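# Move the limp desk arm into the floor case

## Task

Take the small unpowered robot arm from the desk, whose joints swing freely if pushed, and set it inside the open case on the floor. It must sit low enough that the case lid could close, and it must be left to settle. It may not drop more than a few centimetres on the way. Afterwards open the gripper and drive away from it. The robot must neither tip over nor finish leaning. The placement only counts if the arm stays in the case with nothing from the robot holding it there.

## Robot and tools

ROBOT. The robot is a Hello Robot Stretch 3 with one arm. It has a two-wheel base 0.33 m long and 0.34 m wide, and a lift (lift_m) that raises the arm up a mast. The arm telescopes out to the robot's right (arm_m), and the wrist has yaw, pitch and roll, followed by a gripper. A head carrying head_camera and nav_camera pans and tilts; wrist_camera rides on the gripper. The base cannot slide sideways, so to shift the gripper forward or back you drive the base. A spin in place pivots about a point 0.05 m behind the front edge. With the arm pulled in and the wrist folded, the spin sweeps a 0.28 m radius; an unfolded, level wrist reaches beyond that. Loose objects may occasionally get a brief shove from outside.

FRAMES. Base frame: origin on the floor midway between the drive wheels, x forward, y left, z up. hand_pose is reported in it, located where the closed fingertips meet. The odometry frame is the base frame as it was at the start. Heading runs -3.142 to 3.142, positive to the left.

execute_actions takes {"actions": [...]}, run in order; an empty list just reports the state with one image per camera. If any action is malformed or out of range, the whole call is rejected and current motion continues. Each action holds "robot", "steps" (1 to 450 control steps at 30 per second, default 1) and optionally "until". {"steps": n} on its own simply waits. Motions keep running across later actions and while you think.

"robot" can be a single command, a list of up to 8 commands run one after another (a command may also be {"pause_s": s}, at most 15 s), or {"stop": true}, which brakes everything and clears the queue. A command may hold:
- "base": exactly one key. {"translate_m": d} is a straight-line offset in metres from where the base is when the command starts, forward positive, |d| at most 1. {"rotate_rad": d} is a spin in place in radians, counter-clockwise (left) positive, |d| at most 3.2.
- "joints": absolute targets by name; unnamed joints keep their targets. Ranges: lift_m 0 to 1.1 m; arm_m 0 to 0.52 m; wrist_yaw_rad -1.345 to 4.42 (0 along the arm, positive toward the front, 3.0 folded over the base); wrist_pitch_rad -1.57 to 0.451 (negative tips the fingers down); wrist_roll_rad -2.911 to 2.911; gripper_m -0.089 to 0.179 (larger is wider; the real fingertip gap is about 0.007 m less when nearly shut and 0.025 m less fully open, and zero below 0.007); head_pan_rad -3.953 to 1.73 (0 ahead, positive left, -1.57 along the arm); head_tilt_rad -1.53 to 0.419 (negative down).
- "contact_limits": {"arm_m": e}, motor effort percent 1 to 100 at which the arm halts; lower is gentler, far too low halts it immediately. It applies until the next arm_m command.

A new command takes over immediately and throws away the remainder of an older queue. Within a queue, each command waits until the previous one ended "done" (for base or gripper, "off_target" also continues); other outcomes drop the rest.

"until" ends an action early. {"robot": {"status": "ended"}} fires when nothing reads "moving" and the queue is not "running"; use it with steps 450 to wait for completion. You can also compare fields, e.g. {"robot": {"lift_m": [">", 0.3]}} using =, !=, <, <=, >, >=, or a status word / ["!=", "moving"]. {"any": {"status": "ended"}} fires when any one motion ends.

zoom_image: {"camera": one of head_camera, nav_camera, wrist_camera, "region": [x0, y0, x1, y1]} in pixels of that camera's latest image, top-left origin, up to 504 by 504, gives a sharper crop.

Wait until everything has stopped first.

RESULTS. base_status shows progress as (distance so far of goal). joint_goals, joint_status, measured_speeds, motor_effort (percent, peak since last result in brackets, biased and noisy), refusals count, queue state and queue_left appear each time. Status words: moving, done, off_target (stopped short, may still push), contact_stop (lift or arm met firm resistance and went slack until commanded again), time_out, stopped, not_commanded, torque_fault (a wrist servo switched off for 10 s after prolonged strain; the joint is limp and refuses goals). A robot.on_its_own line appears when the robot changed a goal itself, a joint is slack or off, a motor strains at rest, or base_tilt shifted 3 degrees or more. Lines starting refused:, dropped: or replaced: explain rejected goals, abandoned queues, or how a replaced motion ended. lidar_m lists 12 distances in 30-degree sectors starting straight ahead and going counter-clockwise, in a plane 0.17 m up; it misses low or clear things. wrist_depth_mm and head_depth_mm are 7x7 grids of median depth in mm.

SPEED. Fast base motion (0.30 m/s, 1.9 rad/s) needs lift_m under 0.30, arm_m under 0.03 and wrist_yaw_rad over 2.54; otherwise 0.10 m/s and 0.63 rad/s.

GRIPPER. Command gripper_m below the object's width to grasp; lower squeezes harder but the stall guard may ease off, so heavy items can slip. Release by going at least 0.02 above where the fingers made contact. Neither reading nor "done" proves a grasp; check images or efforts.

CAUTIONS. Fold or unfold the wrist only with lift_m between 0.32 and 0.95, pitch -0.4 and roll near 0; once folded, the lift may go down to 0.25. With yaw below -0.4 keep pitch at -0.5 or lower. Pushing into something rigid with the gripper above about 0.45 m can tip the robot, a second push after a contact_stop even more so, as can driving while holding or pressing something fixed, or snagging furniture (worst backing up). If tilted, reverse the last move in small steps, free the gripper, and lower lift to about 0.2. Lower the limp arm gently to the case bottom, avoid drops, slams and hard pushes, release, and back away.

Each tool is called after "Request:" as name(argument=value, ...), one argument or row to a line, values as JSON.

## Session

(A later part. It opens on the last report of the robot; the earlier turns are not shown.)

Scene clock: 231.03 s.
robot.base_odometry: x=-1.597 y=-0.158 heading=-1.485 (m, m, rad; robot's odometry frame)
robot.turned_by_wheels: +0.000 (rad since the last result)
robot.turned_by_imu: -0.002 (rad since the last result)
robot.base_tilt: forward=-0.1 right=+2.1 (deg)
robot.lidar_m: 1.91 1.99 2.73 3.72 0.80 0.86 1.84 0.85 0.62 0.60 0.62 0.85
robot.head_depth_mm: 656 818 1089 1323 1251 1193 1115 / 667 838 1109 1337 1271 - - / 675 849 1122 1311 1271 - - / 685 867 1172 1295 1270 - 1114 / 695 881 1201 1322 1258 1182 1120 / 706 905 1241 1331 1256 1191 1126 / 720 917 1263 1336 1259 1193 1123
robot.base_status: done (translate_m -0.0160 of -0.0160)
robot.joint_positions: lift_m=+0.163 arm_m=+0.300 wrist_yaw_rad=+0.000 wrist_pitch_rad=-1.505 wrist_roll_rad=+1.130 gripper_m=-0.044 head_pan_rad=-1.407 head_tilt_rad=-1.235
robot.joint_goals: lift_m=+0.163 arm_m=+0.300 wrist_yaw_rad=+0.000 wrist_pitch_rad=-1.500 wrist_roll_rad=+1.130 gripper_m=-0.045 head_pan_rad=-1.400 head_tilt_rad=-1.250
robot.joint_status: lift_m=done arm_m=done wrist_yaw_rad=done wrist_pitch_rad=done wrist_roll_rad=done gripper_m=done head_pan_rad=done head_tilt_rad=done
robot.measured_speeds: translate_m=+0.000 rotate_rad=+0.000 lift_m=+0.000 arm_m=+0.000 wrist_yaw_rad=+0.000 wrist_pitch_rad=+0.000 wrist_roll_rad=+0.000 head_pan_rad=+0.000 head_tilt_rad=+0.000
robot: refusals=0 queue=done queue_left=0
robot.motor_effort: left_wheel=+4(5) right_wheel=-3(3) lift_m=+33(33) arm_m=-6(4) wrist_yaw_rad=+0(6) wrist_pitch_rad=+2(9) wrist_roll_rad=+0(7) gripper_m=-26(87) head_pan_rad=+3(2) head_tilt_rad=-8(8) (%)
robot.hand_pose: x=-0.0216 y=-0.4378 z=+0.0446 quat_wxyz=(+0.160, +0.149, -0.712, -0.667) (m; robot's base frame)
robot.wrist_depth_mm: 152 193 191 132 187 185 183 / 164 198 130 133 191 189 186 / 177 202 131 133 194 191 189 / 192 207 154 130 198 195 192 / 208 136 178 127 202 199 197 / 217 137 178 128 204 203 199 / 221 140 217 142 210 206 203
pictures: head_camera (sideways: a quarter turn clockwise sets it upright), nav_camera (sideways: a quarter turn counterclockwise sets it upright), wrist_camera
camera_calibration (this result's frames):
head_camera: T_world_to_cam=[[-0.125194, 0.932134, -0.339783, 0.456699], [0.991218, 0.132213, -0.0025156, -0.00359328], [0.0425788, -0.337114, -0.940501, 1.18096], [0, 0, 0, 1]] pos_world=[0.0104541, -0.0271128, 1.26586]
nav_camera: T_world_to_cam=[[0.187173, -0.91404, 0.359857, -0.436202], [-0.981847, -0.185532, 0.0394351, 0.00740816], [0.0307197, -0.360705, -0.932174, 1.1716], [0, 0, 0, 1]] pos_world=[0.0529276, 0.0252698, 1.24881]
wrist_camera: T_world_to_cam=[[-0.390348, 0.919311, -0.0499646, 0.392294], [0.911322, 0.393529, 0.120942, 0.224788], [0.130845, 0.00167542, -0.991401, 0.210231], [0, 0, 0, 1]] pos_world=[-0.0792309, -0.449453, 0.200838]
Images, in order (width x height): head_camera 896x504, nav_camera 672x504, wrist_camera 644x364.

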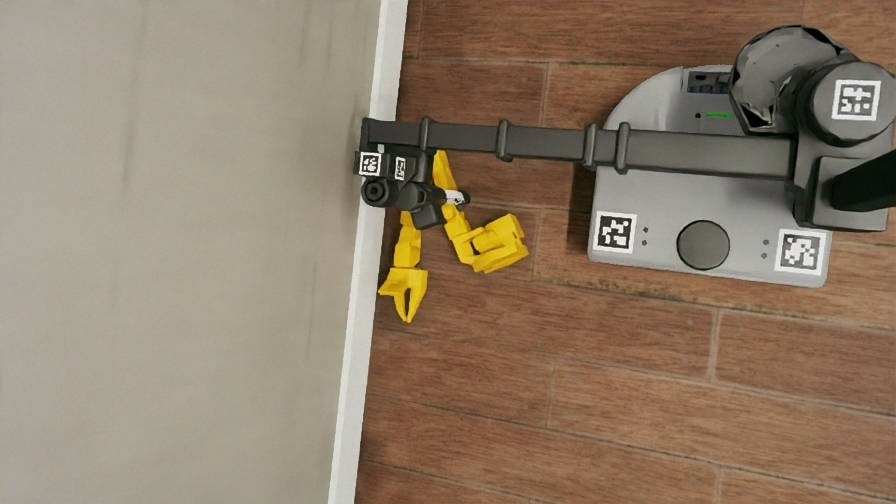

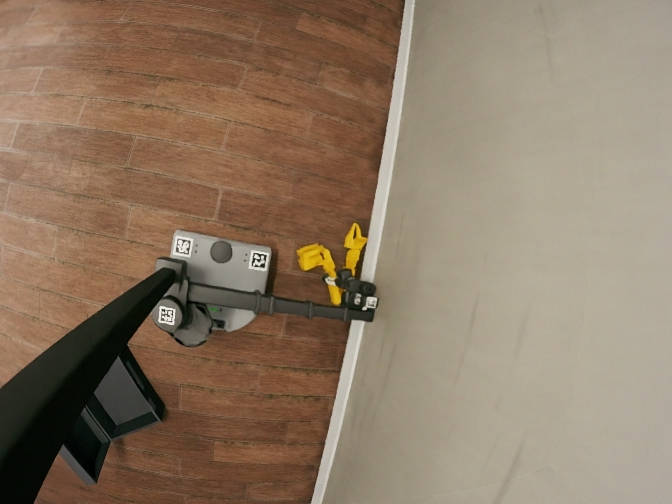

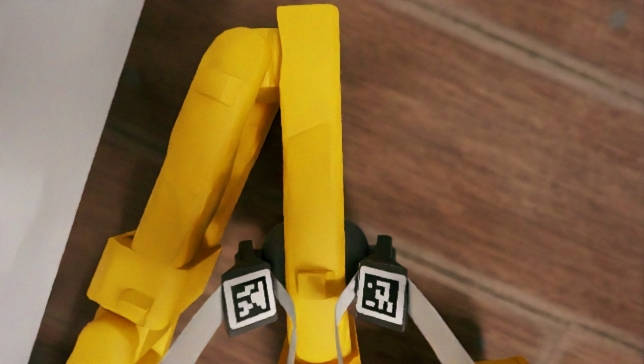

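Request:
execute_actions(
  actions=[
    {"robot":[{"joints":{"lift_m":0.36}},{"joints":{"arm_m":0.17},"base":{"translate_m":-0.28}}],"steps":450,"until":{"robot":{"status":"ended"}}},
  ],
)

Scene clock: 245.70 s.
robot.base_odometry: x=-1.621 y=+0.121 heading=-1.485 (m, m, rad; robot's odometry frame)
robot.turned_by_wheels: +0.000 (rad since the last result)
robot.turned_by_imu: -0.001 (rad since the last result)
robot.base_tilt: forward=-0.1 right=+2.0 (deg)
robot.lidar_m: 2.19 2.28 3.13 3.68 0.68 0.68 1.56 0.85 0.62 0.17 0.22 0.86
robot.head_depth_mm: 654 821 1086 1317 1251 1188 - / 665 832 1108 1320 1255 - - / 674 849 1137 - 1266 - - / 686 864 1177 1322 1064 - 1112 / 696 880 1207 1327 1262 1196 1124 / 704 897 1236 1331 1257 1193 1133 / 717 915 1269 1339 1250 1191 1132
robot.base_status: done (translate_m -0.2800 of -0.2800)
robot.joint_positions: lift_m=+0.359 arm_m=+0.170 wrist_yaw_rad=+0.000 wrist_pitch_rad=-1.503 wrist_roll_rad=+1.129 gripper_m=-0.028 head_pan_rad=-1.407 head_tilt_rad=-1.235
robot.joint_goals: lift_m=+0.360 arm_m=+0.170 wrist_yaw_rad=+0.000 wrist_pitch_rad=-1.500 wrist_roll_rad=+1.130 gripper_m=-0.029 head_pan_rad=-1.400 head_tilt_rad=-1.250
robot.joint_status: lift_m=done arm_m=done wrist_yaw_rad=done wrist_pitch_rad=done wrist_roll_rad=done gripper_m=done head_pan_rad=done head_tilt_rad=done
robot.measured_speeds: translate_m=+0.000 rotate_rad=+0.000 lift_m=+0.000 arm_m=+0.000 wrist_yaw_rad=+0.000 wrist_pitch_rad=+0.000 wrist_roll_rad=+0.000 head_pan_rad=+0.000 head_tilt_rad=+0.000
robot: refusals=0 queue=done queue_left=0
robot.on_its_own: gripper_m is held at -0.029, not at your -0.045, by its stall guard, which is not easing now
robot.motor_effort: left_wheel=+4(6) right_wheel=-2(7) lift_m=+54(55) arm_m=-5(6) wrist_yaw_rad=+1(1) wrist_pitch_rad=+1(2) wrist_roll_rad=+1(1) gripper_m=-20(26) head_pan_rad=+3(2) head_tilt_rad=-8(8) (%)
robot.hand_pose: x=-0.0216 y=-0.3084 z=+0.2408 quat_wxyz=(+0.160, +0.149, -0.713, -0.666) (m; robot's base frame)
robot.wrist_depth_mm: 303 374 95 87 374 368 361 / 317 367 94 93 377 375 366 / 335 388 99 101 388 382 - / 357 111 137 108 394 - - / 390 129 412 114 400 - - / 425 142 295 124 - - - / 445 161 430 158 190 183 -
pictures: head_camera (sideways: a quarter turn clockwise sets it upright), nav_camera (sideways: a quarter turn counterclockwise sets it upright), wrist_camera
camera_calibration (this result's frames):
head_camera: T_world_to_cam=[[-0.125223, 0.932175, -0.339661, 0.45654], [0.991215, 0.132236, -0.00251969, -0.00358793], [0.0425666, -0.336992, -0.940545, 1.18101], [0, 0, 0, 1]] pos_world=[0.010454, -0.0271081, 1.26586]
nav_camera: T_world_to_cam=[[0.187201, -0.914082, 0.359736, -0.436044], [-0.981842, -0.18556, 0.0394322, 0.00741196], [0.0307081, -0.360585, -0.932221, 1.17166], [0, 0, 0, 1]] pos_world=[0.0529259, 0.0252777, 1.24881]
wrist_camera: T_world_to_cam=[[-0.391339, 0.918774, -0.0520494, 0.283433], [0.910907, 0.394785, 0.11997, 0.150733], [0.130773, -0.000463463, -0.991412, 0.403916], [0, 0, 0, 1]] pos_world=[-0.0792072, -0.319731, 0.397116]
Images, in order (width x height): head_camera 896x504, nav_camera 672x504, wrist_camera 644x364.

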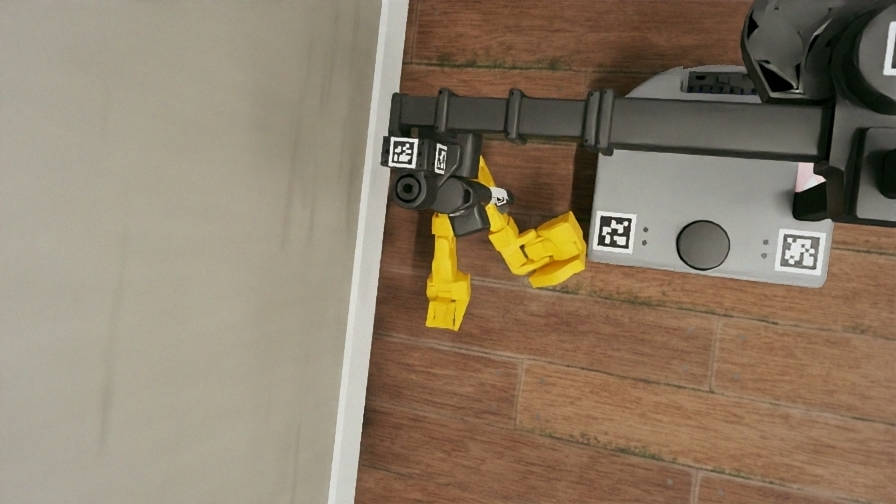

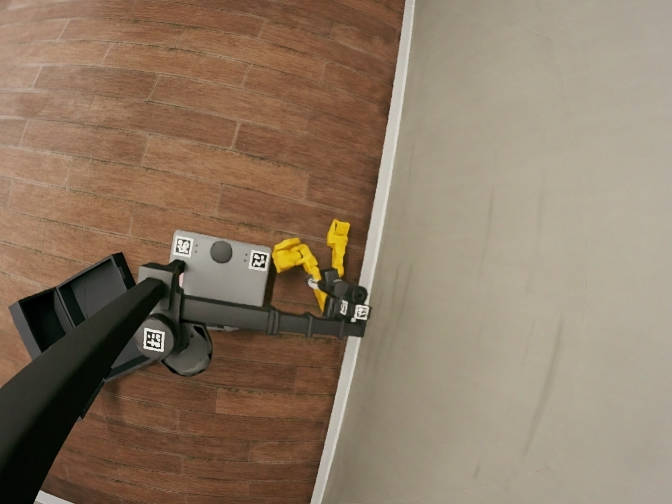

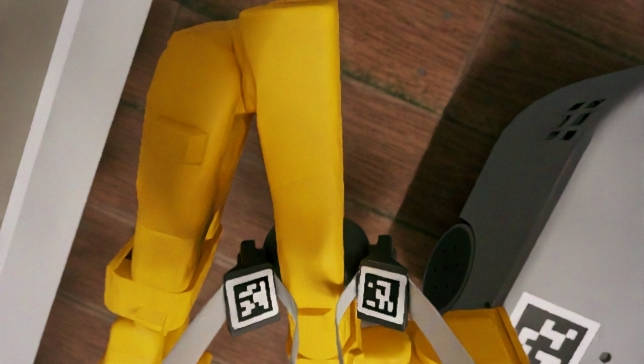

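Request:
zoom_image(
  camera="head_camera",
  region=[380, 120, 620, 360],
)

Region (380, 120, 620, 360) of head_camera's 896x504 image, scaled by 2.100, with more detail than that image has.

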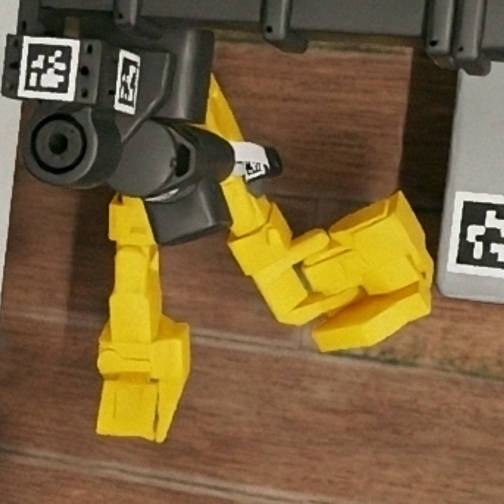

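Request:
execute_actions(
  actions=[
    {"robot":[{"joints":{"lift_m":0.46,"gripper_m":-0.05},"base":{"rotate_rad":3.1}},{"base":{"rotate_rad":0.685}}],"steps":450,"until":{"robot":{"status":"ended"}}},
  ],
)

Scene clock: 269.23 s.
robot.base_odometry: x=-1.621 y=+0.121 heading=+2.300 (m, m, rad; robot's odometry frame)
robot.turned_by_wheels: +3.785 (rad since the last result)
robot.turned_by_imu: +3.802 (rad since the last result)
robot.base_tilt: forward=-0.1 right=+2.0 (deg)
robot.lidar_m: 0.76 0.61 0.60 0.65 0.98 2.19 2.37 3.57 0.66 0.68 0.68 1.56
robot.head_depth_mm: 1640 1521 1415 1335 1251 1184 - / 1630 1516 1198 - - - - / 1634 1521 1263 1274 1266 - - / 1640 1513 1271 1102 982 - 1112 / 1636 1510 1387 1307 1257 1192 1123 / 1644 1523 1421 1339 1257 1187 1130 / 1651 1529 1429 1329 1259 1187 1130
robot.base_status: done (rotate_rad +0.6849 of +0.6850)
robot.joint_positions: lift_m=+0.459 arm_m=+0.170 wrist_yaw_rad=+0.000 wrist_pitch_rad=-1.503 wrist_roll_rad=+1.129 gripper_m=-0.030 head_pan_rad=-1.407 head_tilt_rad=-1.235
robot.joint_goals: lift_m=+0.460 arm_m=+0.170 wrist_yaw_rad=+0.000 wrist_pitch_rad=-1.500 wrist_roll_rad=+1.130 gripper_m=-0.031 head_pan_rad=-1.400 head_tilt_rad=-1.250
robot.joint_status: lift_m=done arm_m=done wrist_yaw_rad=done wrist_pitch_rad=done wrist_roll_rad=done gripper_m=done head_pan_rad=done head_tilt_rad=done
robot.measured_speeds: translate_m=+0.000 rotate_rad=+0.000 lift_m=+0.000 arm_m=+0.000 wrist_yaw_rad=+0.000 wrist_pitch_rad=+0.000 wrist_roll_rad=+0.000 head_pan_rad=+0.000 head_tilt_rad=+0.000
robot: refusals=0 queue=done queue_left=0
robot.on_its_own: gripper_m is held at -0.031, not at your -0.050, by its stall guard, which is not easing now
robot.motor_effort: left_wheel=-3(8) right_wheel=+1(5) lift_m=+53(57) arm_m=-5(4) wrist_yaw_rad=+0(0) wrist_pitch_rad=+1(1) wrist_roll_rad=+1(1) gripper_m=-21(97) head_pan_rad=+3(3) head_tilt_rad=-8(8) (%)
robot.hand_pose: x=-0.0216 y=-0.3084 z=+0.3408 quat_wxyz=(+0.160, +0.149, -0.713, -0.666) (m; robot's base frame)
robot.wrist_depth_mm: 352 426 94 87 469 461 451 / 360 428 93 92 480 471 459 / 384 459 97 100 485 - - / 420 109 145 108 498 - - / 445 127 371 113 505 - - / 492 140 319 124 - - - / 566 160 547 158 191 185 -
pictures: head_camera (sideways: a quarter turn clockwise sets it upright), nav_camera (sideways: a quarter turn counterclockwise sets it upright), wrist_camera
camera_calibration (this result's frames):
head_camera: T_world_to_cam=[[-0.125229, 0.93221, -0.339561, 0.45641], [0.991215, 0.132236, -0.00252304, -0.00358357], [0.0425503, -0.336894, -0.940581, 1.18106], [0, 0, 0, 1]] pos_world=[0.0104534, -0.0271043, 1.26585]
nav_camera: T_world_to_cam=[[0.187207, -0.91412, 0.359637, -0.435915], [-0.981841, -0.185564, 0.0394298, 0.00741509], [0.030692, -0.360487, -0.932259, 1.17171], [0, 0, 0, 1]] pos_world=[0.052925, 0.0252832, 1.24881]
wrist_camera: T_world_to_cam=[[-0.391378, 0.918757, -0.052054, 0.288643], [0.910891, 0.394824, 0.119964, 0.138753], [0.13077, -0.000464126, -0.991413, 0.503064], [0, 0, 0, 1]] pos_world=[-0.0792063, -0.319742, 0.497123]
Images, in order (width x height): head_camera 896x504, nav_camera 672x504, wrist_camera 644x364.

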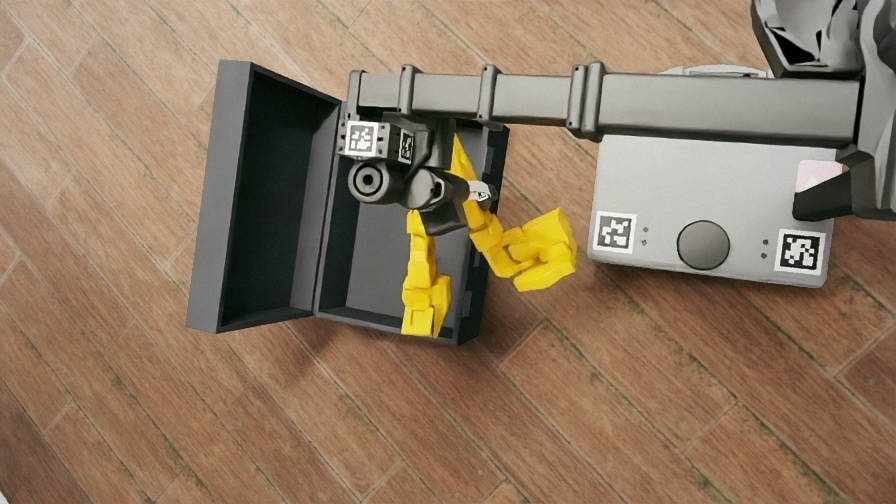

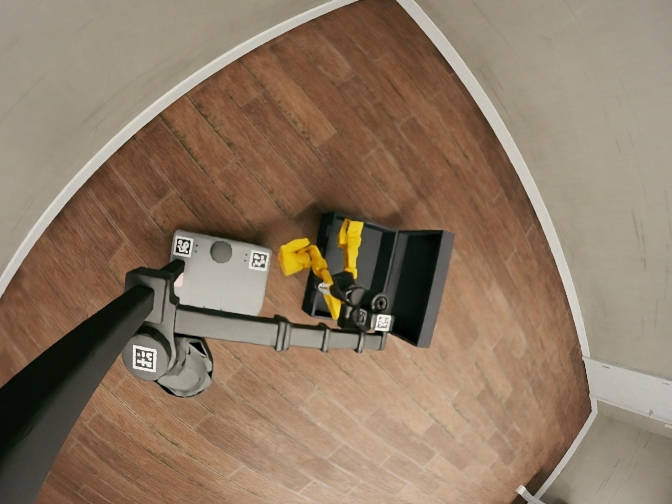

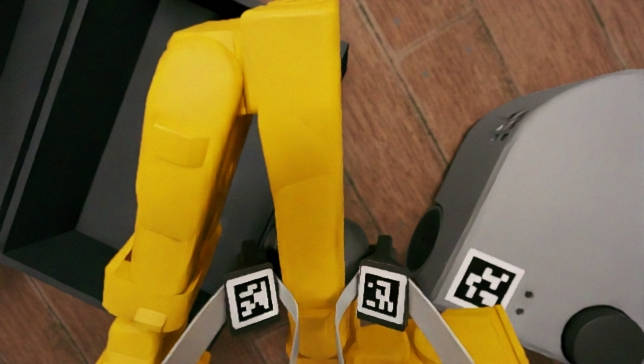

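Request:
execute_actions(
  actions=[
    {"robot":[{"joints":{"arm_m":0.37},"base":{"translate_m":-0.02}},{"joints":{"lift_m":0.38}}],"steps":450,"until":{"robot":{"status":"ended"}}},
  ],
)

Request:
zoom_image(
  camera="head_camera",
  region=[220, 70, 540, 390],
)

Scene clock: 286.27 s.
robot.base_odometry: x=-1.607 y=+0.106 heading=+2.300 (m, m, rad; robot's odometry frame)
robot.turned_by_wheels: +0.000 (rad since the last result)
robot.turned_by_imu: -0.002 (rad since the last result)
robot.base_tilt: forward=-0.1 right=+2.1 (deg)
robot.lidar_m: 0.77 0.62 0.61 0.66 1.00 2.17 2.36 3.54 4.12 0.39 0.68 1.58
robot.head_depth_mm: 1640 1509 1420 1333 1259 1198 - / 1622 1539 1391 1317 1264 - - / 1629 1536 1135 1307 1267 - - / 1635 1513 1233 1222 1260 - 1122 / 1647 1490 1338 1305 1251 1188 1127 / 1641 1526 1423 1329 1255 1189 1129 / 1635 1521 1423 1336 1261 1194 1127
robot.base_status: done (translate_m -0.0200 of -0.0200)
robot.joint_positions: lift_m=+0.380 arm_m=+0.370 wrist_yaw_rad=+0.000 wrist_pitch_rad=-1.502 wrist_roll_rad=+1.129 gripper_m=-0.030 head_pan_rad=-1.407 head_tilt_rad=-1.235
robot.joint_goals: lift_m=+0.380 arm_m=+0.370 wrist_yaw_rad=+0.000 wrist_pitch_rad=-1.500 wrist_roll_rad=+1.130 gripper_m=-0.031 head_pan_rad=-1.400 head_tilt_rad=-1.250
robot.joint_status: lift_m=done arm_m=done wrist_yaw_rad=done wrist_pitch_rad=done wrist_roll_rad=done gripper_m=done head_pan_rad=done head_tilt_rad=done
robot.measured_speeds: translate_m=+0.000 rotate_rad=+0.000 lift_m=+0.000 arm_m=+0.000 wrist_yaw_rad=+0.000 wrist_pitch_rad=+0.000 wrist_roll_rad=+0.000 head_pan_rad=+0.000 head_tilt_rad=+0.000
robot: refusals=0 queue=done queue_left=0
robot.on_its_own: gripper_m is held at -0.031, not at your -0.050, by its stall guard, which is not easing now
robot.motor_effort: left_wheel=-3(7) right_wheel=+2(2) lift_m=+34(54) arm_m=+3(4) wrist_yaw_rad=+1(0) wrist_pitch_rad=+1(1) wrist_roll_rad=+1(1) gripper_m=-21(21) head_pan_rad=+3(3) head_tilt_rad=-8(8) (%)
robot.hand_pose: x=-0.0216 y=-0.5079 z=+0.2615 quat_wxyz=(+0.160, +0.149, -0.713, -0.666) (m; robot's base frame)
robot.wrist_depth_mm: 179 225 94 87 391 388 381 / 194 224 93 92 307 394 386 / 206 239 97 100 383 313 393 / 225 110 136 108 391 328 399 / 249 127 401 114 395 331 411 / 278 140 292 124 345 423 419 / 302 159 422 158 189 192 -
pictures: head_camera (sideways: a quarter turn clockwise sets it upright), nav_camera (sideways: a quarter turn counterclockwise sets it upright), wrist_camera
camera_calibration (this result's frames):
head_camera: T_world_to_cam=[[-0.125329, 0.932203, -0.339545, 0.45639], [0.991201, 0.132342, -0.00252357, -0.0035828], [0.0425835, -0.336874, -0.940586, 1.18107], [0, 0, 0, 1]] pos_world=[0.0104562, -0.0271033, 1.26585]
nav_camera: T_world_to_cam=[[0.187305, -0.914106, 0.359621, -0.435896], [-0.981821, -0.185669, 0.0394294, 0.00741547], [0.0307277, -0.360469, -0.932265, 1.17172], [0, 0, 0, 1]] pos_world=[0.0529221, 0.0252891, 1.24881]
wrist_camera: T_world_to_cam=[[-0.391378, 0.918738, -0.0523768, 0.467893], [0.910891, 0.394866, 0.119826, 0.227094], [0.13077, -0.000812464, -0.991412, 0.424188], [0, 0, 0, 1]] pos_world=[-0.0792063, -0.519199, 0.41784]
Images, in order (width x height): head_camera 896x504, nav_camera 672x504, wrist_camera 644x364.

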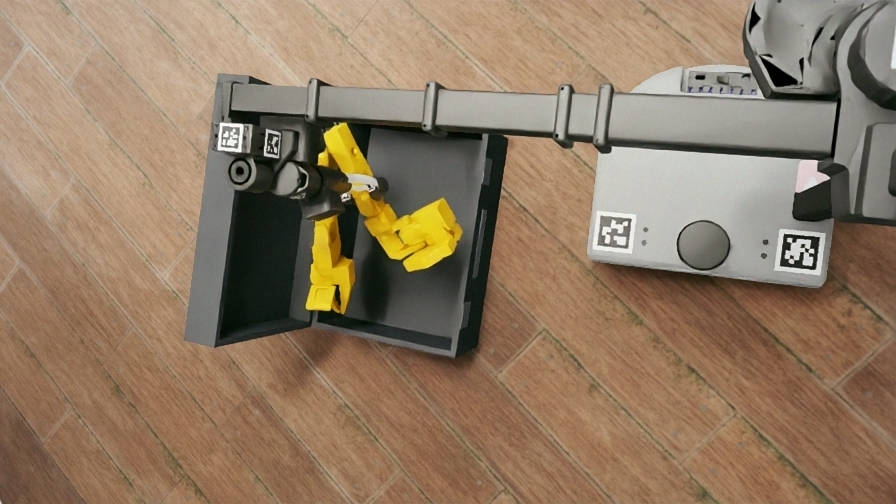

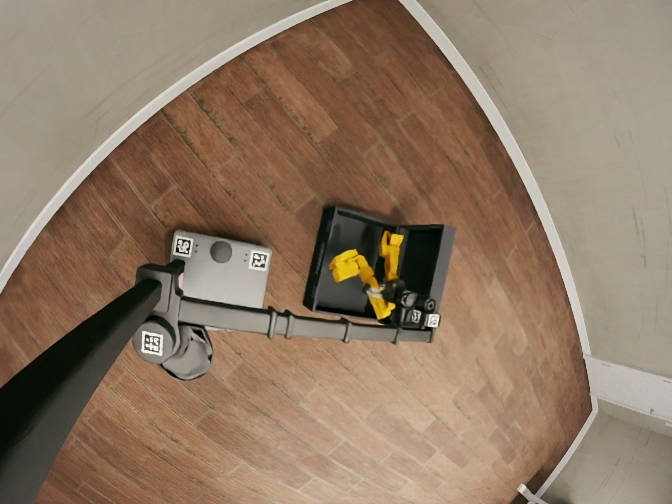

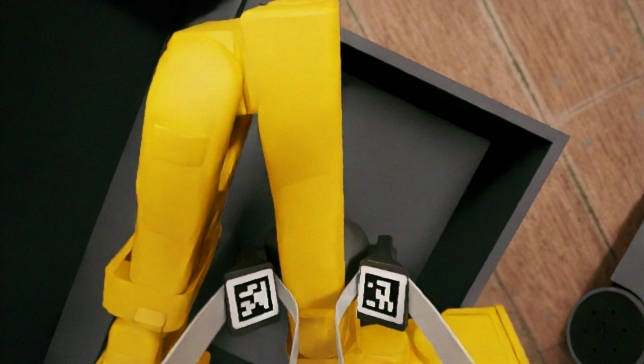

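Region (220, 70, 540, 390) of head_camera's 896x504 image, scaled by 1.575, with more detail than that image has.

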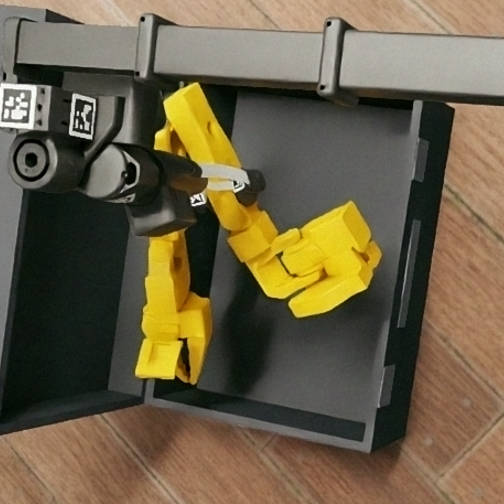

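Request:
execute_actions(
  actions=[
    {"robot":[{"joints":{"arm_m":0.35},"base":{"translate_m":-0.02}},{"joints":{"lift_m":0.30}}],"steps":450,"until":{"robot":{"status":"ended"}}},
  ],
)

Request:
zoom_image(
  camera="head_camera",
  region=[220, 70, 540, 390],
)

Scene clock: 300.80 s.
robot.base_odometry: x=-1.594 y=+0.091 heading=+2.299 (m, m, rad; robot's odometry frame)
robot.turned_by_wheels: +0.000 (rad since the last result)
robot.turned_by_imu: -0.001 (rad since the last result)
robot.base_tilt: forward=-0.1 right=+2.0 (deg)
robot.lidar_m: 0.79 0.63 0.62 0.68 1.02 2.16 2.34 3.53 3.66 0.35 0.69 1.59
robot.head_depth_mm: 1637 1522 1415 1330 1254 1193 - / 1634 1516 1399 1333 1257 - - / 1642 1522 1150 1295 1270 - - / 1638 1533 1222 1245 1266 - 1119 / 1640 1144 1262 1311 1258 1189 1121 / 1627 1519 1421 1334 1259 1197 1127 / 1628 1529 1425 1339 1263 1188 1133
robot.base_status: done (translate_m -0.0200 of -0.0200)
robot.joint_positions: lift_m=+0.300 arm_m=+0.350 wrist_yaw_rad=-0.003 wrist_pitch_rad=-1.468 wrist_roll_rad=+1.138 gripper_m=-0.027 head_pan_rad=-1.407 head_tilt_rad=-1.235
robot.joint_goals: lift_m=+0.300 arm_m=+0.350 wrist_yaw_rad=+0.000 wrist_pitch_rad=-1.500 wrist_roll_rad=+1.130 gripper_m=-0.028 head_pan_rad=-1.400 head_tilt_rad=-1.250
robot.joint_status: lift_m=done arm_m=done wrist_yaw_rad=done wrist_pitch_rad=done wrist_roll_rad=done gripper_m=done head_pan_rad=done head_tilt_rad=done
robot.measured_speeds: translate_m=+0.000 rotate_rad=+0.000 lift_m=+0.000 arm_m=+0.000 wrist_yaw_rad=+0.000 wrist_pitch_rad=+0.000 wrist_roll_rad=+0.000 head_pan_rad=+0.000 head_tilt_rad=+0.000
robot: refusals=0 queue=done queue_left=0
robot.on_its_own: gripper_m is held at -0.028, not at your -0.050, by its stall guard, which is not easing now
robot.motor_effort: left_wheel=-4(6) right_wheel=+4(5) lift_m=+28(35) arm_m=-4(5) wrist_yaw_rad=+4(4) wrist_pitch_rad=-14(19) wrist_roll_rad=-3(3) gripper_m=-22(24) head_pan_rad=+2(3) head_tilt_rad=-8(8) (%)
robot.hand_pose: x=-0.0216 y=-0.4972 z=+0.1817 quat_wxyz=(+0.159, +0.143, -0.725, -0.655) (m; robot's base frame)
robot.wrist_depth_mm: 179 193 120 128 317 310 302 / 193 196 119 127 207 313 309 / 201 200 123 125 302 212 311 / 207 203 147 124 307 300 205 / 212 147 174 123 315 279 212 / 216 152 166 126 314 247 324 / 225 161 342 135 325 223 333
pictures: head_camera (sideways: a quarter turn clockwise sets it upright), nav_camera (sideways: a quarter turn counterclockwise sets it upright), wrist_camera
camera_calibration (this result's frames):
head_camera: T_world_to_cam=[[-0.125359, 0.932211, -0.339512, 0.456347], [0.991197, 0.132371, -0.00252468, -0.00358132], [0.0425881, -0.33684, -0.940598, 1.18108], [0, 0, 0, 1]] pos_world=[0.0104568, -0.0271019, 1.26585]
nav_camera: T_world_to_cam=[[0.187335, -0.914113, 0.359588, -0.435853], [-0.981815, -0.185699, 0.0394286, 0.00741648], [0.0307331, -0.360435, -0.932278, 1.17173], [0, 0, 0, 1]] pos_world=[0.0529211, 0.0252923, 1.24882]
wrist_camera: T_world_to_cam=[[-0.380498, 0.920974, -0.0838355, 0.460932], [0.915423, 0.387961, 0.107176, 0.231399], [0.131231, -0.0359647, -0.990699, 0.32744], [0, 0, 0, 1]] pos_world=[-0.0794148, -0.502504, 0.338237]
Images, in order (width x height): head_camera 896x504, nav_camera 672x504, wrist_camera 644x364.

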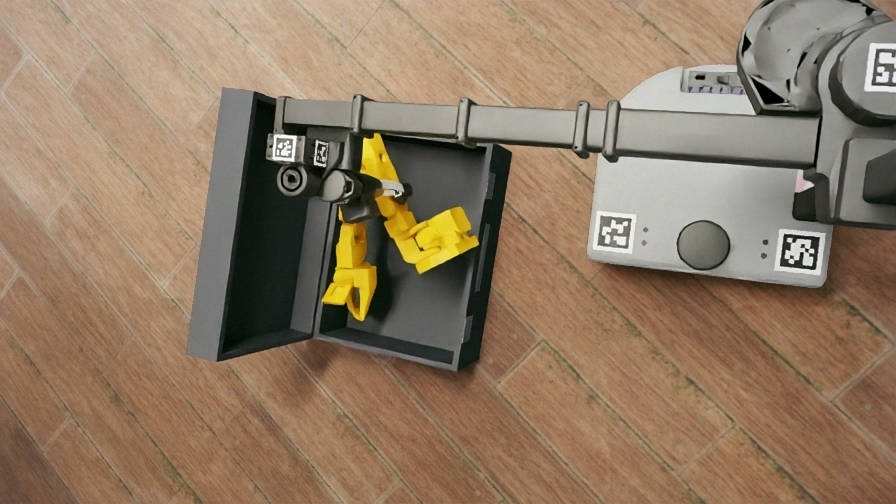

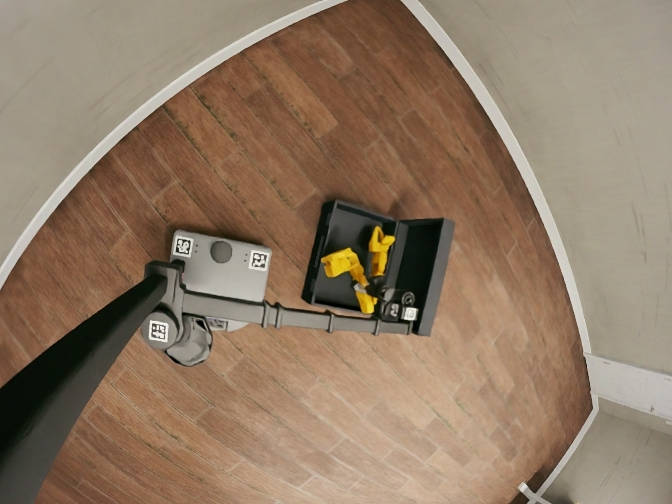

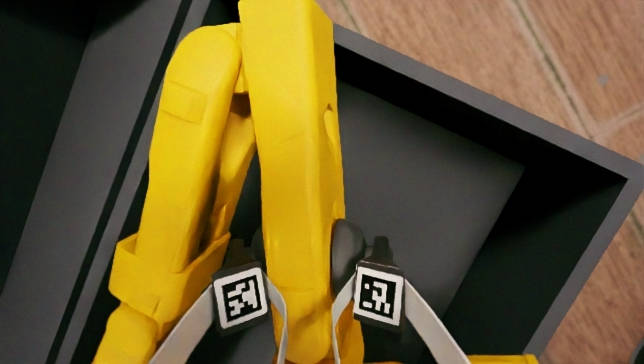

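Region (220, 70, 540, 390) of head_camera's 896x504 image, scaled by 1.575, with more detail than that image has.

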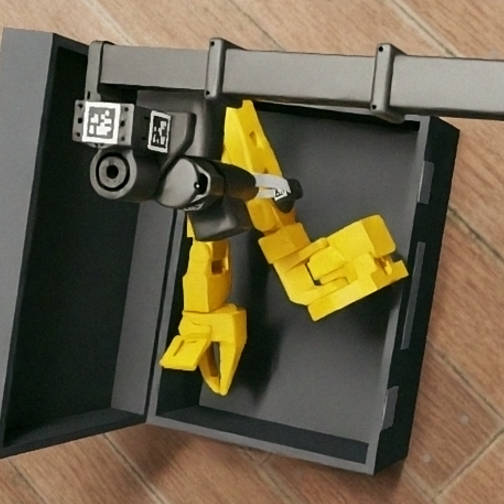

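Request:
execute_actions(
  actions=[
    {"robot":[{"joints":{"lift_m":0.34,"gripper_m":-0.045}},{"joints":{"arm_m":0.372},"base":{"translate_m":0.012}},{"joints":{"lift_m":0.28}}],"steps":450,"until":{"robot":{"status":"ended"}}},
  ],
)

Request:
zoom_image(
  camera="head_camera",
  region=[220, 70, 540, 390],
)

Scene clock: 312.80 s.
robot.base_odometry: x=-1.602 y=+0.100 heading=+2.300 (m, m, rad; robot's odometry frame)
robot.turned_by_wheels: +0.000 (rad since the last result)
robot.turned_by_imu: -0.002 (rad since the last result)
robot.base_tilt: forward=-0.1 right=+2.0 (deg)
robot.lidar_m: 0.78 0.62 0.61 0.67 1.01 2.17 2.35 3.53 3.67 0.48 0.57 1.58
robot.head_depth_mm: 1621 1512 1416 1328 1250 1193 - / 1634 1520 1393 1331 1257 - - / 1639 1522 1162 1307 1266 - - / 1644 1523 1253 1223 1262 - 1112 / 1624 1503 1270 1315 1248 1189 1131 / 1645 1521 1420 1341 1260 1193 1126 / 1639 1523 1424 1341 1263 1187 1127
robot.base_status: done (translate_m +0.0120 of +0.0120)
robot.joint_positions: lift_m=+0.280 arm_m=+0.372 wrist_yaw_rad=-0.002 wrist_pitch_rad=-1.495 wrist_roll_rad=+1.132 gripper_m=-0.031 head_pan_rad=-1.407 head_tilt_rad=-1.235
robot.joint_goals: lift_m=+0.280 arm_m=+0.372 wrist_yaw_rad=+0.000 wrist_pitch_rad=-1.500 wrist_roll_rad=+1.130 gripper_m=-0.033 head_pan_rad=-1.400 head_tilt_rad=-1.250
robot.joint_status: lift_m=done arm_m=done wrist_yaw_rad=done wrist_pitch_rad=done wrist_roll_rad=done gripper_m=done head_pan_rad=done head_tilt_rad=done
robot.measured_speeds: translate_m=+0.000 rotate_rad=+0.000 lift_m=+0.000 arm_m=+0.000 wrist_yaw_rad=+0.000 wrist_pitch_rad=+0.000 wrist_roll_rad=+0.000 head_pan_rad=+0.000 head_tilt_rad=+0.000
robot: refusals=0 queue=done queue_left=0
robot.on_its_own: gripper_m is held at -0.033, not at your -0.045, by its stall guard, which is not easing now
robot.motor_effort: left_wheel=-3(4) right_wheel=+1(5) lift_m=+34(55) arm_m=+3(6) wrist_yaw_rad=+2(6) wrist_pitch_rad=-2(14) wrist_roll_rad=-1(3) gripper_m=-20(88) head_pan_rad=+3(3) head_tilt_rad=-8(8) (%)
robot.hand_pose: x=-0.0216 y=-0.5118 z=+0.1615 quat_wxyz=(+0.159, +0.147, -0.716, -0.664) (m; robot's base frame)
robot.wrist_depth_mm: 164 168 118 88 174 292 288 / 172 170 94 93 238 176 291 / 177 174 97 101 283 258 181 / 180 178 146 109 287 283 225 / 184 126 300 115 296 288 205 / 189 138 235 123 297 265 192 / 201 155 317 160 192 200 197
pictures: head_camera (sideways: a quarter turn clockwise sets it upright), nav_camera (sideways: a quarter turn counterclockwise sets it upright), wrist_camera
camera_calibration (this result's frames):
head_camera: T_world_to_cam=[[-0.125359, 0.932211, -0.339512, 0.456347], [0.991197, 0.132372, -0.00252468, -0.00358133], [0.0425883, -0.33684, -0.940598, 1.18108], [0, 0, 0, 1]] pos_world=[0.0104568, -0.0271019, 1.26585]
nav_camera: T_world_to_cam=[[0.187335, -0.914113, 0.359588, -0.435853], [-0.981815, -0.1857, 0.0394286, 0.00741647], [0.0307333, -0.360435, -0.932278, 1.17173], [0, 0, 0, 1]] pos_world=[0.0529211, 0.0252924, 1.24882]
wrist_camera: T_world_to_cam=[[-0.386569, 0.920378, -0.0588973, 0.468155], [0.912914, 0.390939, 0.11728, 0.239023], [0.130967, -0.0084314, -0.991351, 0.321092], [0, 0, 0, 1]] pos_world=[-0.0792857, -0.521616, 0.317855]
Images, in order (width x height): head_camera 896x504, nav_camera 672x504, wrist_camera 644x364.

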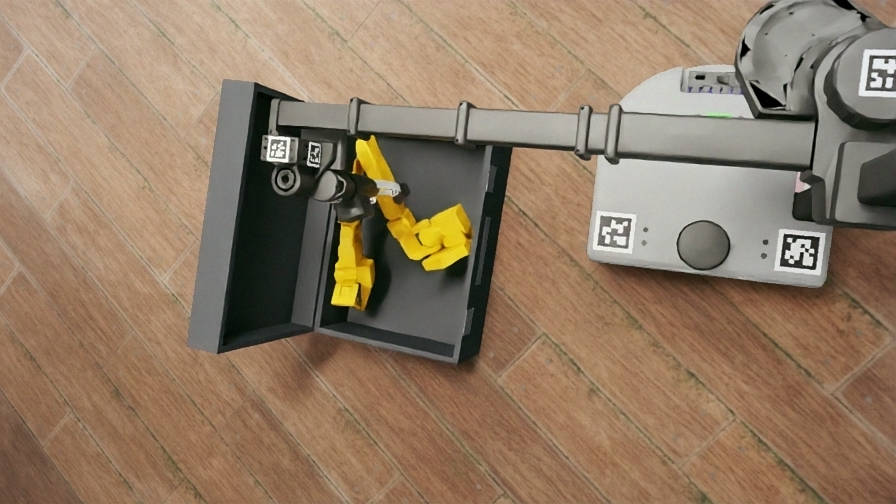

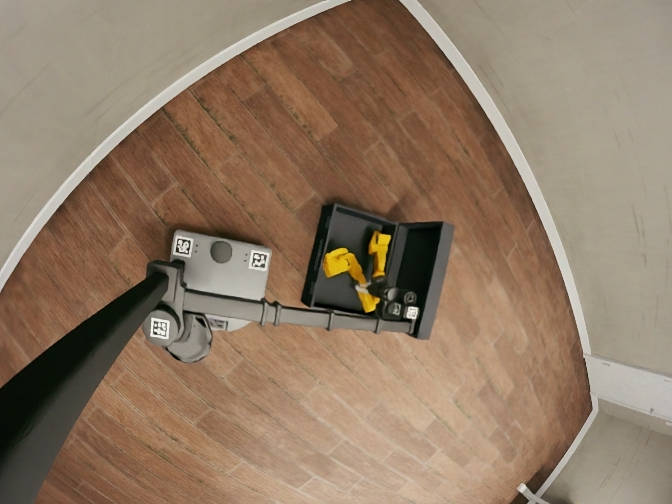

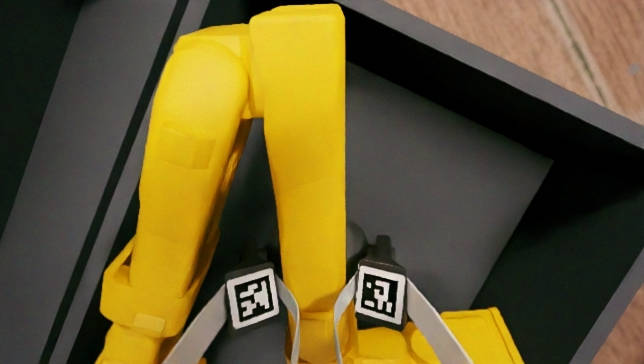

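Region (220, 70, 540, 390) of head_camera's 896x504 image, scaled by 1.575, with more detail than that image has.

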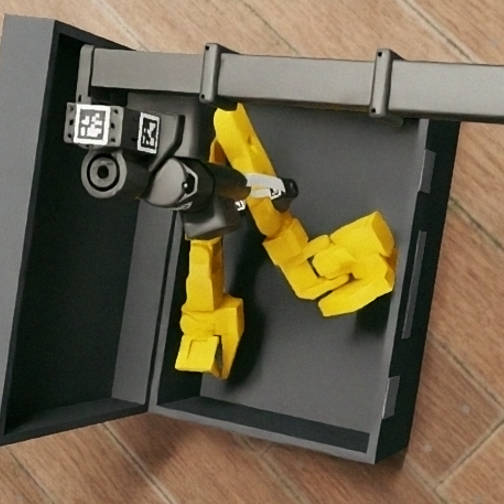

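Both ends inside now. Lower further.

Request:
execute_actions(
  actions=[
    {"robot":{"joints":{"lift_m":0.225}},"steps":450,"until":{"robot":{"status":"ended"}}},
  ],
)

Request:
zoom_image(
  camera="head_camera",
  region=[220, 70, 540, 390],
)

Scene clock: 318.10 s.
robot.base_odometry: x=-1.602 y=+0.100 heading=+2.300 (m, m, rad; robot's odometry frame)
robot.turned_by_wheels: +0.000 (rad since the last result)
robot.turned_by_imu: -0.001 (rad since the last result)
robot.base_tilt: forward=-0.1 right=+2.0 (deg)
robot.lidar_m: 0.78 0.62 0.61 0.67 1.01 2.17 2.35 3.53 3.66 0.64 0.68 1.58
robot.head_depth_mm: 1647 1525 1425 1334 1253 1192 1110 / 1645 1515 1385 1338 1252 - - / 1634 1517 1177 1296 1260 - - / 1638 1515 1268 1303 1272 - 1117 / 1640 1512 1310 1308 1259 1187 1126 / 1642 1519 1425 1330 1259 1191 1128 / 1637 1528 1425 1340 1253 1192 1129
robot.base_status: done (translate_m +0.0120 of +0.0120)
robot.joint_positions: lift_m=+0.225 arm_m=+0.372 wrist_yaw_rad=-0.002 wrist_pitch_rad=-1.492 wrist_roll_rad=+1.133 gripper_m=-0.029 head_pan_rad=-1.407 head_tilt_rad=-1.235
robot.joint_goals: lift_m=+0.225 arm_m=+0.372 wrist_yaw_rad=+0.000 wrist_pitch_rad=-1.500 wrist_roll_rad=+1.130 gripper_m=-0.030 head_pan_rad=-1.400 head_tilt_rad=-1.250
robot.joint_status: lift_m=done arm_m=done wrist_yaw_rad=done wrist_pitch_rad=done wrist_roll_rad=done gripper_m=done head_pan_rad=done head_tilt_rad=done
robot.measured_speeds: translate_m=+0.000 rotate_rad=+0.000 lift_m=+0.000 arm_m=+0.000 wrist_yaw_rad=+0.000 wrist_pitch_rad=+0.000 wrist_roll_rad=+0.000 head_pan_rad=+0.000 head_tilt_rad=+0.000
robot: refusals=0 queue=done queue_left=0
robot.on_its_own: gripper_m is held at -0.030, not at your -0.045, by its stall guard, which is still easing
robot.motor_effort: left_wheel=-3(3) right_wheel=+1(1) lift_m=+28(33) arm_m=+2(3) wrist_yaw_rad=+3(3) wrist_pitch_rad=-3(4) wrist_roll_rad=-1(1) gripper_m=-8(22) head_pan_rad=+3(3) head_tilt_rad=-8(8) (%)
robot.hand_pose: x=-0.0216 y=-0.5126 z=+0.1067 quat_wxyz=(+0.159, +0.146, -0.717, -0.663) (m; robot's base frame)
robot.wrist_depth_mm: 117 131 108 103 156 120 235 / 126 134 107 108 225 165 125 / 131 141 114 113 231 227 174 / 134 153 134 117 233 230 224 / 148 139 174 120 239 234 207 / 165 147 167 126 243 238 191 / 188 160 258 140 247 210 178
pictures: head_camera (sideways: a quarter turn clockwise sets it upright), nav_camera (sideways: a quarter turn counterclockwise sets it upright), wrist_camera
camera_calibration (this result's frames):
head_camera: T_world_to_cam=[[-0.125359, 0.932211, -0.339511, 0.456346], [0.991197, 0.132371, -0.0025247, -0.0035813], [0.042588, -0.336839, -0.940599, 1.18108], [0, 0, 0, 1]] pos_world=[0.0104568, -0.0271018, 1.26585]
nav_camera: T_world_to_cam=[[0.187335, -0.914113, 0.359587, -0.435852], [-0.981815, -0.185699, 0.0394286, 0.00741649], [0.030733, -0.360435, -0.932278, 1.17173], [0, 0, 0, 1]] pos_world=[0.0529211, 0.0252924, 1.24882]
wrist_camera: T_world_to_cam=[[-0.385264, 0.920745, -0.0616454, 0.466218], [0.913453, 0.389994, 0.116224, 0.245426], [0.131054, -0.0115332, -0.991308, 0.265146], [0, 0, 0, 1]] pos_world=[-0.0793164, -0.521925, 0.263057]
Images, in order (width x height): head_camera 896x504, nav_camera 672x504, wrist_camera 644x364.

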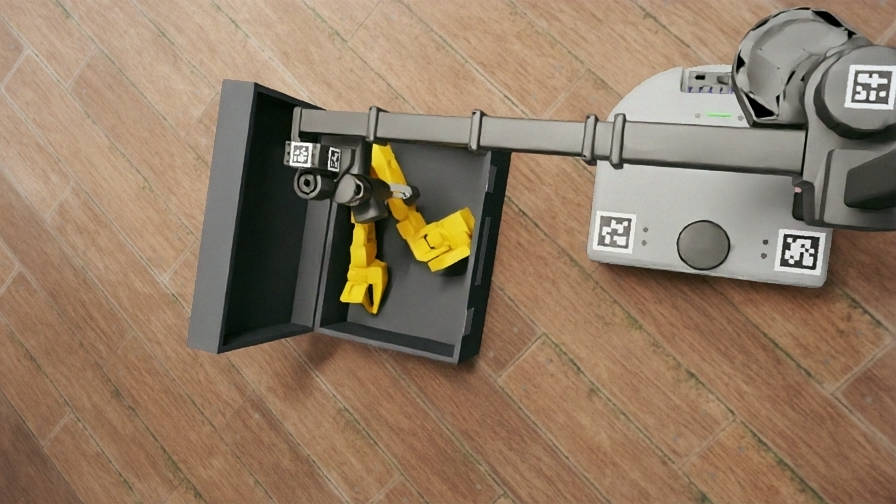

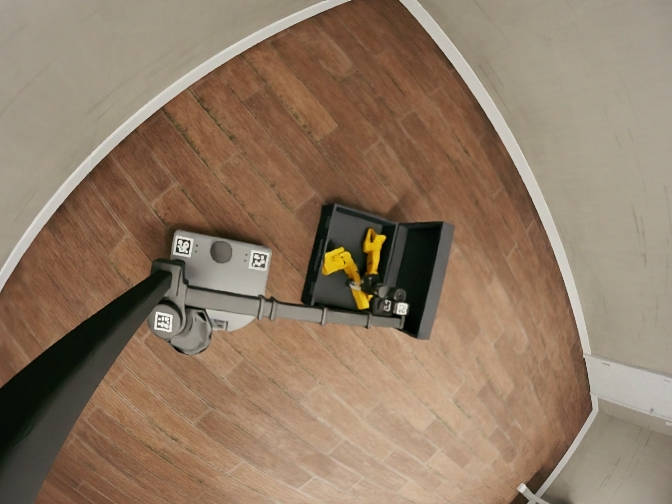

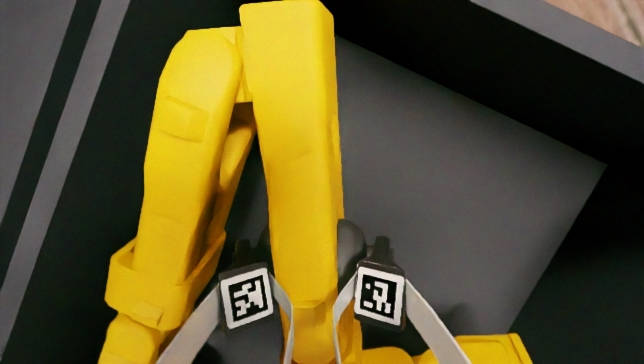

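Region (220, 70, 540, 390) of head_camera's 896x504 image, scaled by 1.575, with more detail than that image has.

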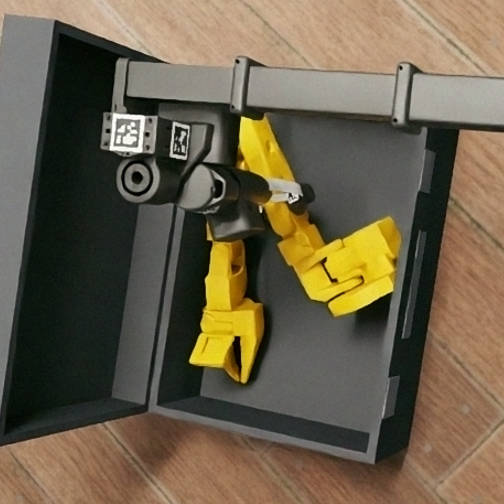

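Request:
execute_actions(
  actions=[
    {"robot":[{"joints":{"arm_m":0.38},"base":{"translate_m":0.01}},{"joints":{"lift_m":0.184}}],"steps":450,"until":{"robot":{"status":"ended"}}},
  ],
)

Scene clock: 326.43 s.
robot.base_odometry: x=-1.609 y=+0.108 heading=+2.300 (m, m, rad; robot's odometry frame)
robot.turned_by_wheels: +0.000 (rad since the last result)
robot.turned_by_imu: -0.001 (rad since the last result)
robot.base_tilt: forward=-0.1 right=+2.1 (deg)
robot.lidar_m: 0.77 0.62 0.61 0.66 0.99 2.18 2.36 3.57 4.11 0.65 0.68 1.57
robot.head_depth_mm: 1624 1524 1420 1333 1259 1199 1109 / 1634 1512 1381 1328 1270 - - / 1639 1513 1187 1299 1267 - - / 1641 1524 1265 1296 1271 - 1121 / 1648 1506 1304 1310 1259 1187 1129 / 1649 1520 1430 1339 1257 1193 1124 / 1646 1535 1425 1338 1260 1197 1124
robot.base_status: done (translate_m +0.0100 of +0.0100)
robot.joint_positions: lift_m=+0.184 arm_m=+0.380 wrist_yaw_rad=-0.001 wrist_pitch_rad=-1.497 wrist_roll_rad=+1.130 gripper_m=-0.028 head_pan_rad=-1.407 head_tilt_rad=-1.235
robot.joint_goals: lift_m=+0.184 arm_m=+0.380 wrist_yaw_rad=+0.000 wrist_pitch_rad=-1.500 wrist_roll_rad=+1.130 gripper_m=-0.030 head_pan_rad=-1.400 head_tilt_rad=-1.250
robot.joint_status: lift_m=done arm_m=done wrist_yaw_rad=done wrist_pitch_rad=done wrist_roll_rad=done gripper_m=done head_pan_rad=done head_tilt_rad=done
robot.measured_speeds: translate_m=+0.000 rotate_rad=+0.000 lift_m=+0.000 arm_m=+0.000 wrist_yaw_rad=+0.000 wrist_pitch_rad=+0.000 wrist_roll_rad=+0.000 head_pan_rad=+0.000 head_tilt_rad=+0.000
robot: refusals=0 queue=done queue_left=0
robot.on_its_own: gripper_m is held at -0.030, not at your -0.045, by its stall guard, which is not easing now
robot.motor_effort: left_wheel=-3(4) right_wheel=+3(5) lift_m=+27(29) arm_m=+1(3) wrist_yaw_rad=+2(3) wrist_pitch_rad=-2(4) wrist_roll_rad=+0(1) gripper_m=-20(21) head_pan_rad=+2(3) head_tilt_rad=-8(8) (%)
robot.hand_pose: x=-0.0216 y=-0.5194 z=+0.0657 quat_wxyz=(+0.160, +0.148, -0.715, -0.665) (m; robot's base frame)
robot.wrist_depth_mm: 100 122 169 184 181 139 113 / 107 136 131 130 187 184 144 / 116 141 132 131 190 187 185 / 127 151 165 129 194 190 188 / 140 153 176 127 197 194 191 / 154 145 163 127 201 198 193 / 176 149 212 130 207 201 184
pictures: head_camera (sideways: a quarter turn clockwise sets it upright), nav_camera (sideways: a quarter turn counterclockwise sets it upright), wrist_camera
camera_calibration (this result's frames):
head_camera: T_world_to_cam=[[-0.125359, 0.932211, -0.339511, 0.456346], [0.991197, 0.132372, -0.0025247, -0.0035813], [0.0425881, -0.336839, -0.940599, 1.18108], [0, 0, 0, 1]] pos_world=[0.0104568, -0.0271018, 1.26585]
nav_camera: T_world_to_cam=[[0.187335, -0.914113, 0.359587, -0.435852], [-0.981815, -0.1857, 0.0394286, 0.00741649], [0.0307331, -0.360435, -0.932278, 1.17173], [0, 0, 0, 1]] pos_world=[0.0529211, 0.0252924, 1.24882]
wrist_camera: T_world_to_cam=[[-0.389244, 0.919368, -0.057029, 0.468828], [0.911791, 0.393352, 0.117949, 0.254425], [0.130871, -0.00608747, -0.991381, 0.227319], [0, 0, 0, 1]] pos_world=[-0.0792441, -0.52972, 0.222087]
Images, in order (width x height): head_camera 896x504, nav_camera 672x504, wrist_camera 644x364.

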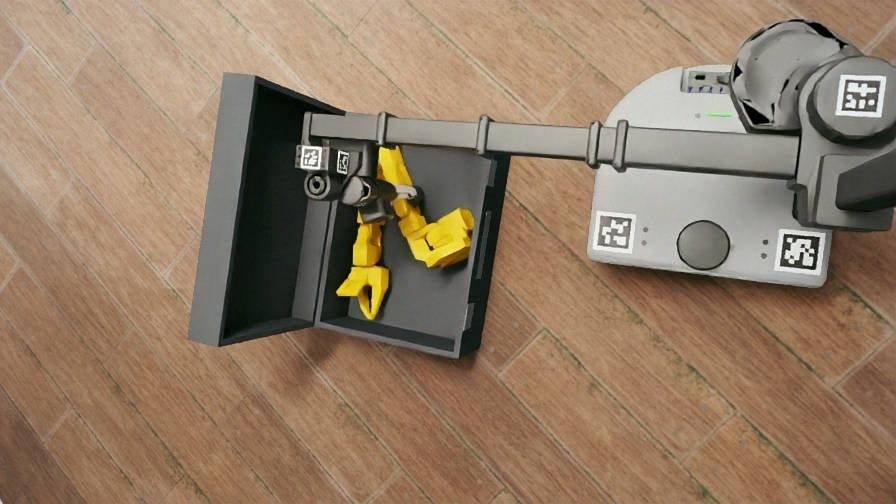

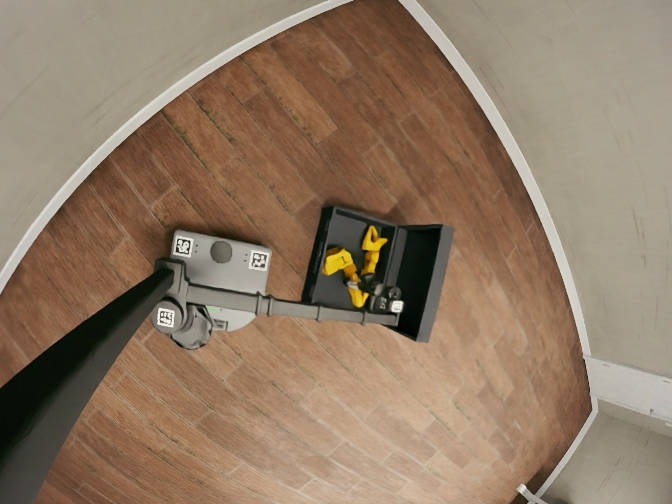

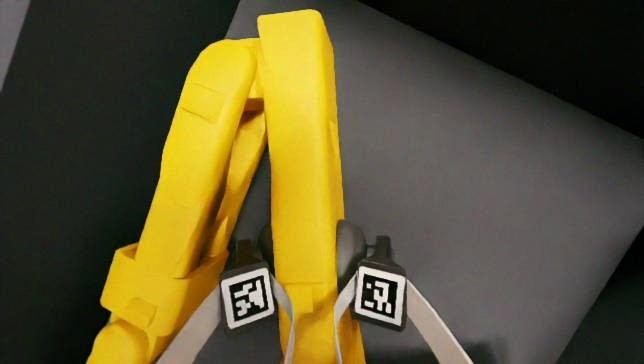

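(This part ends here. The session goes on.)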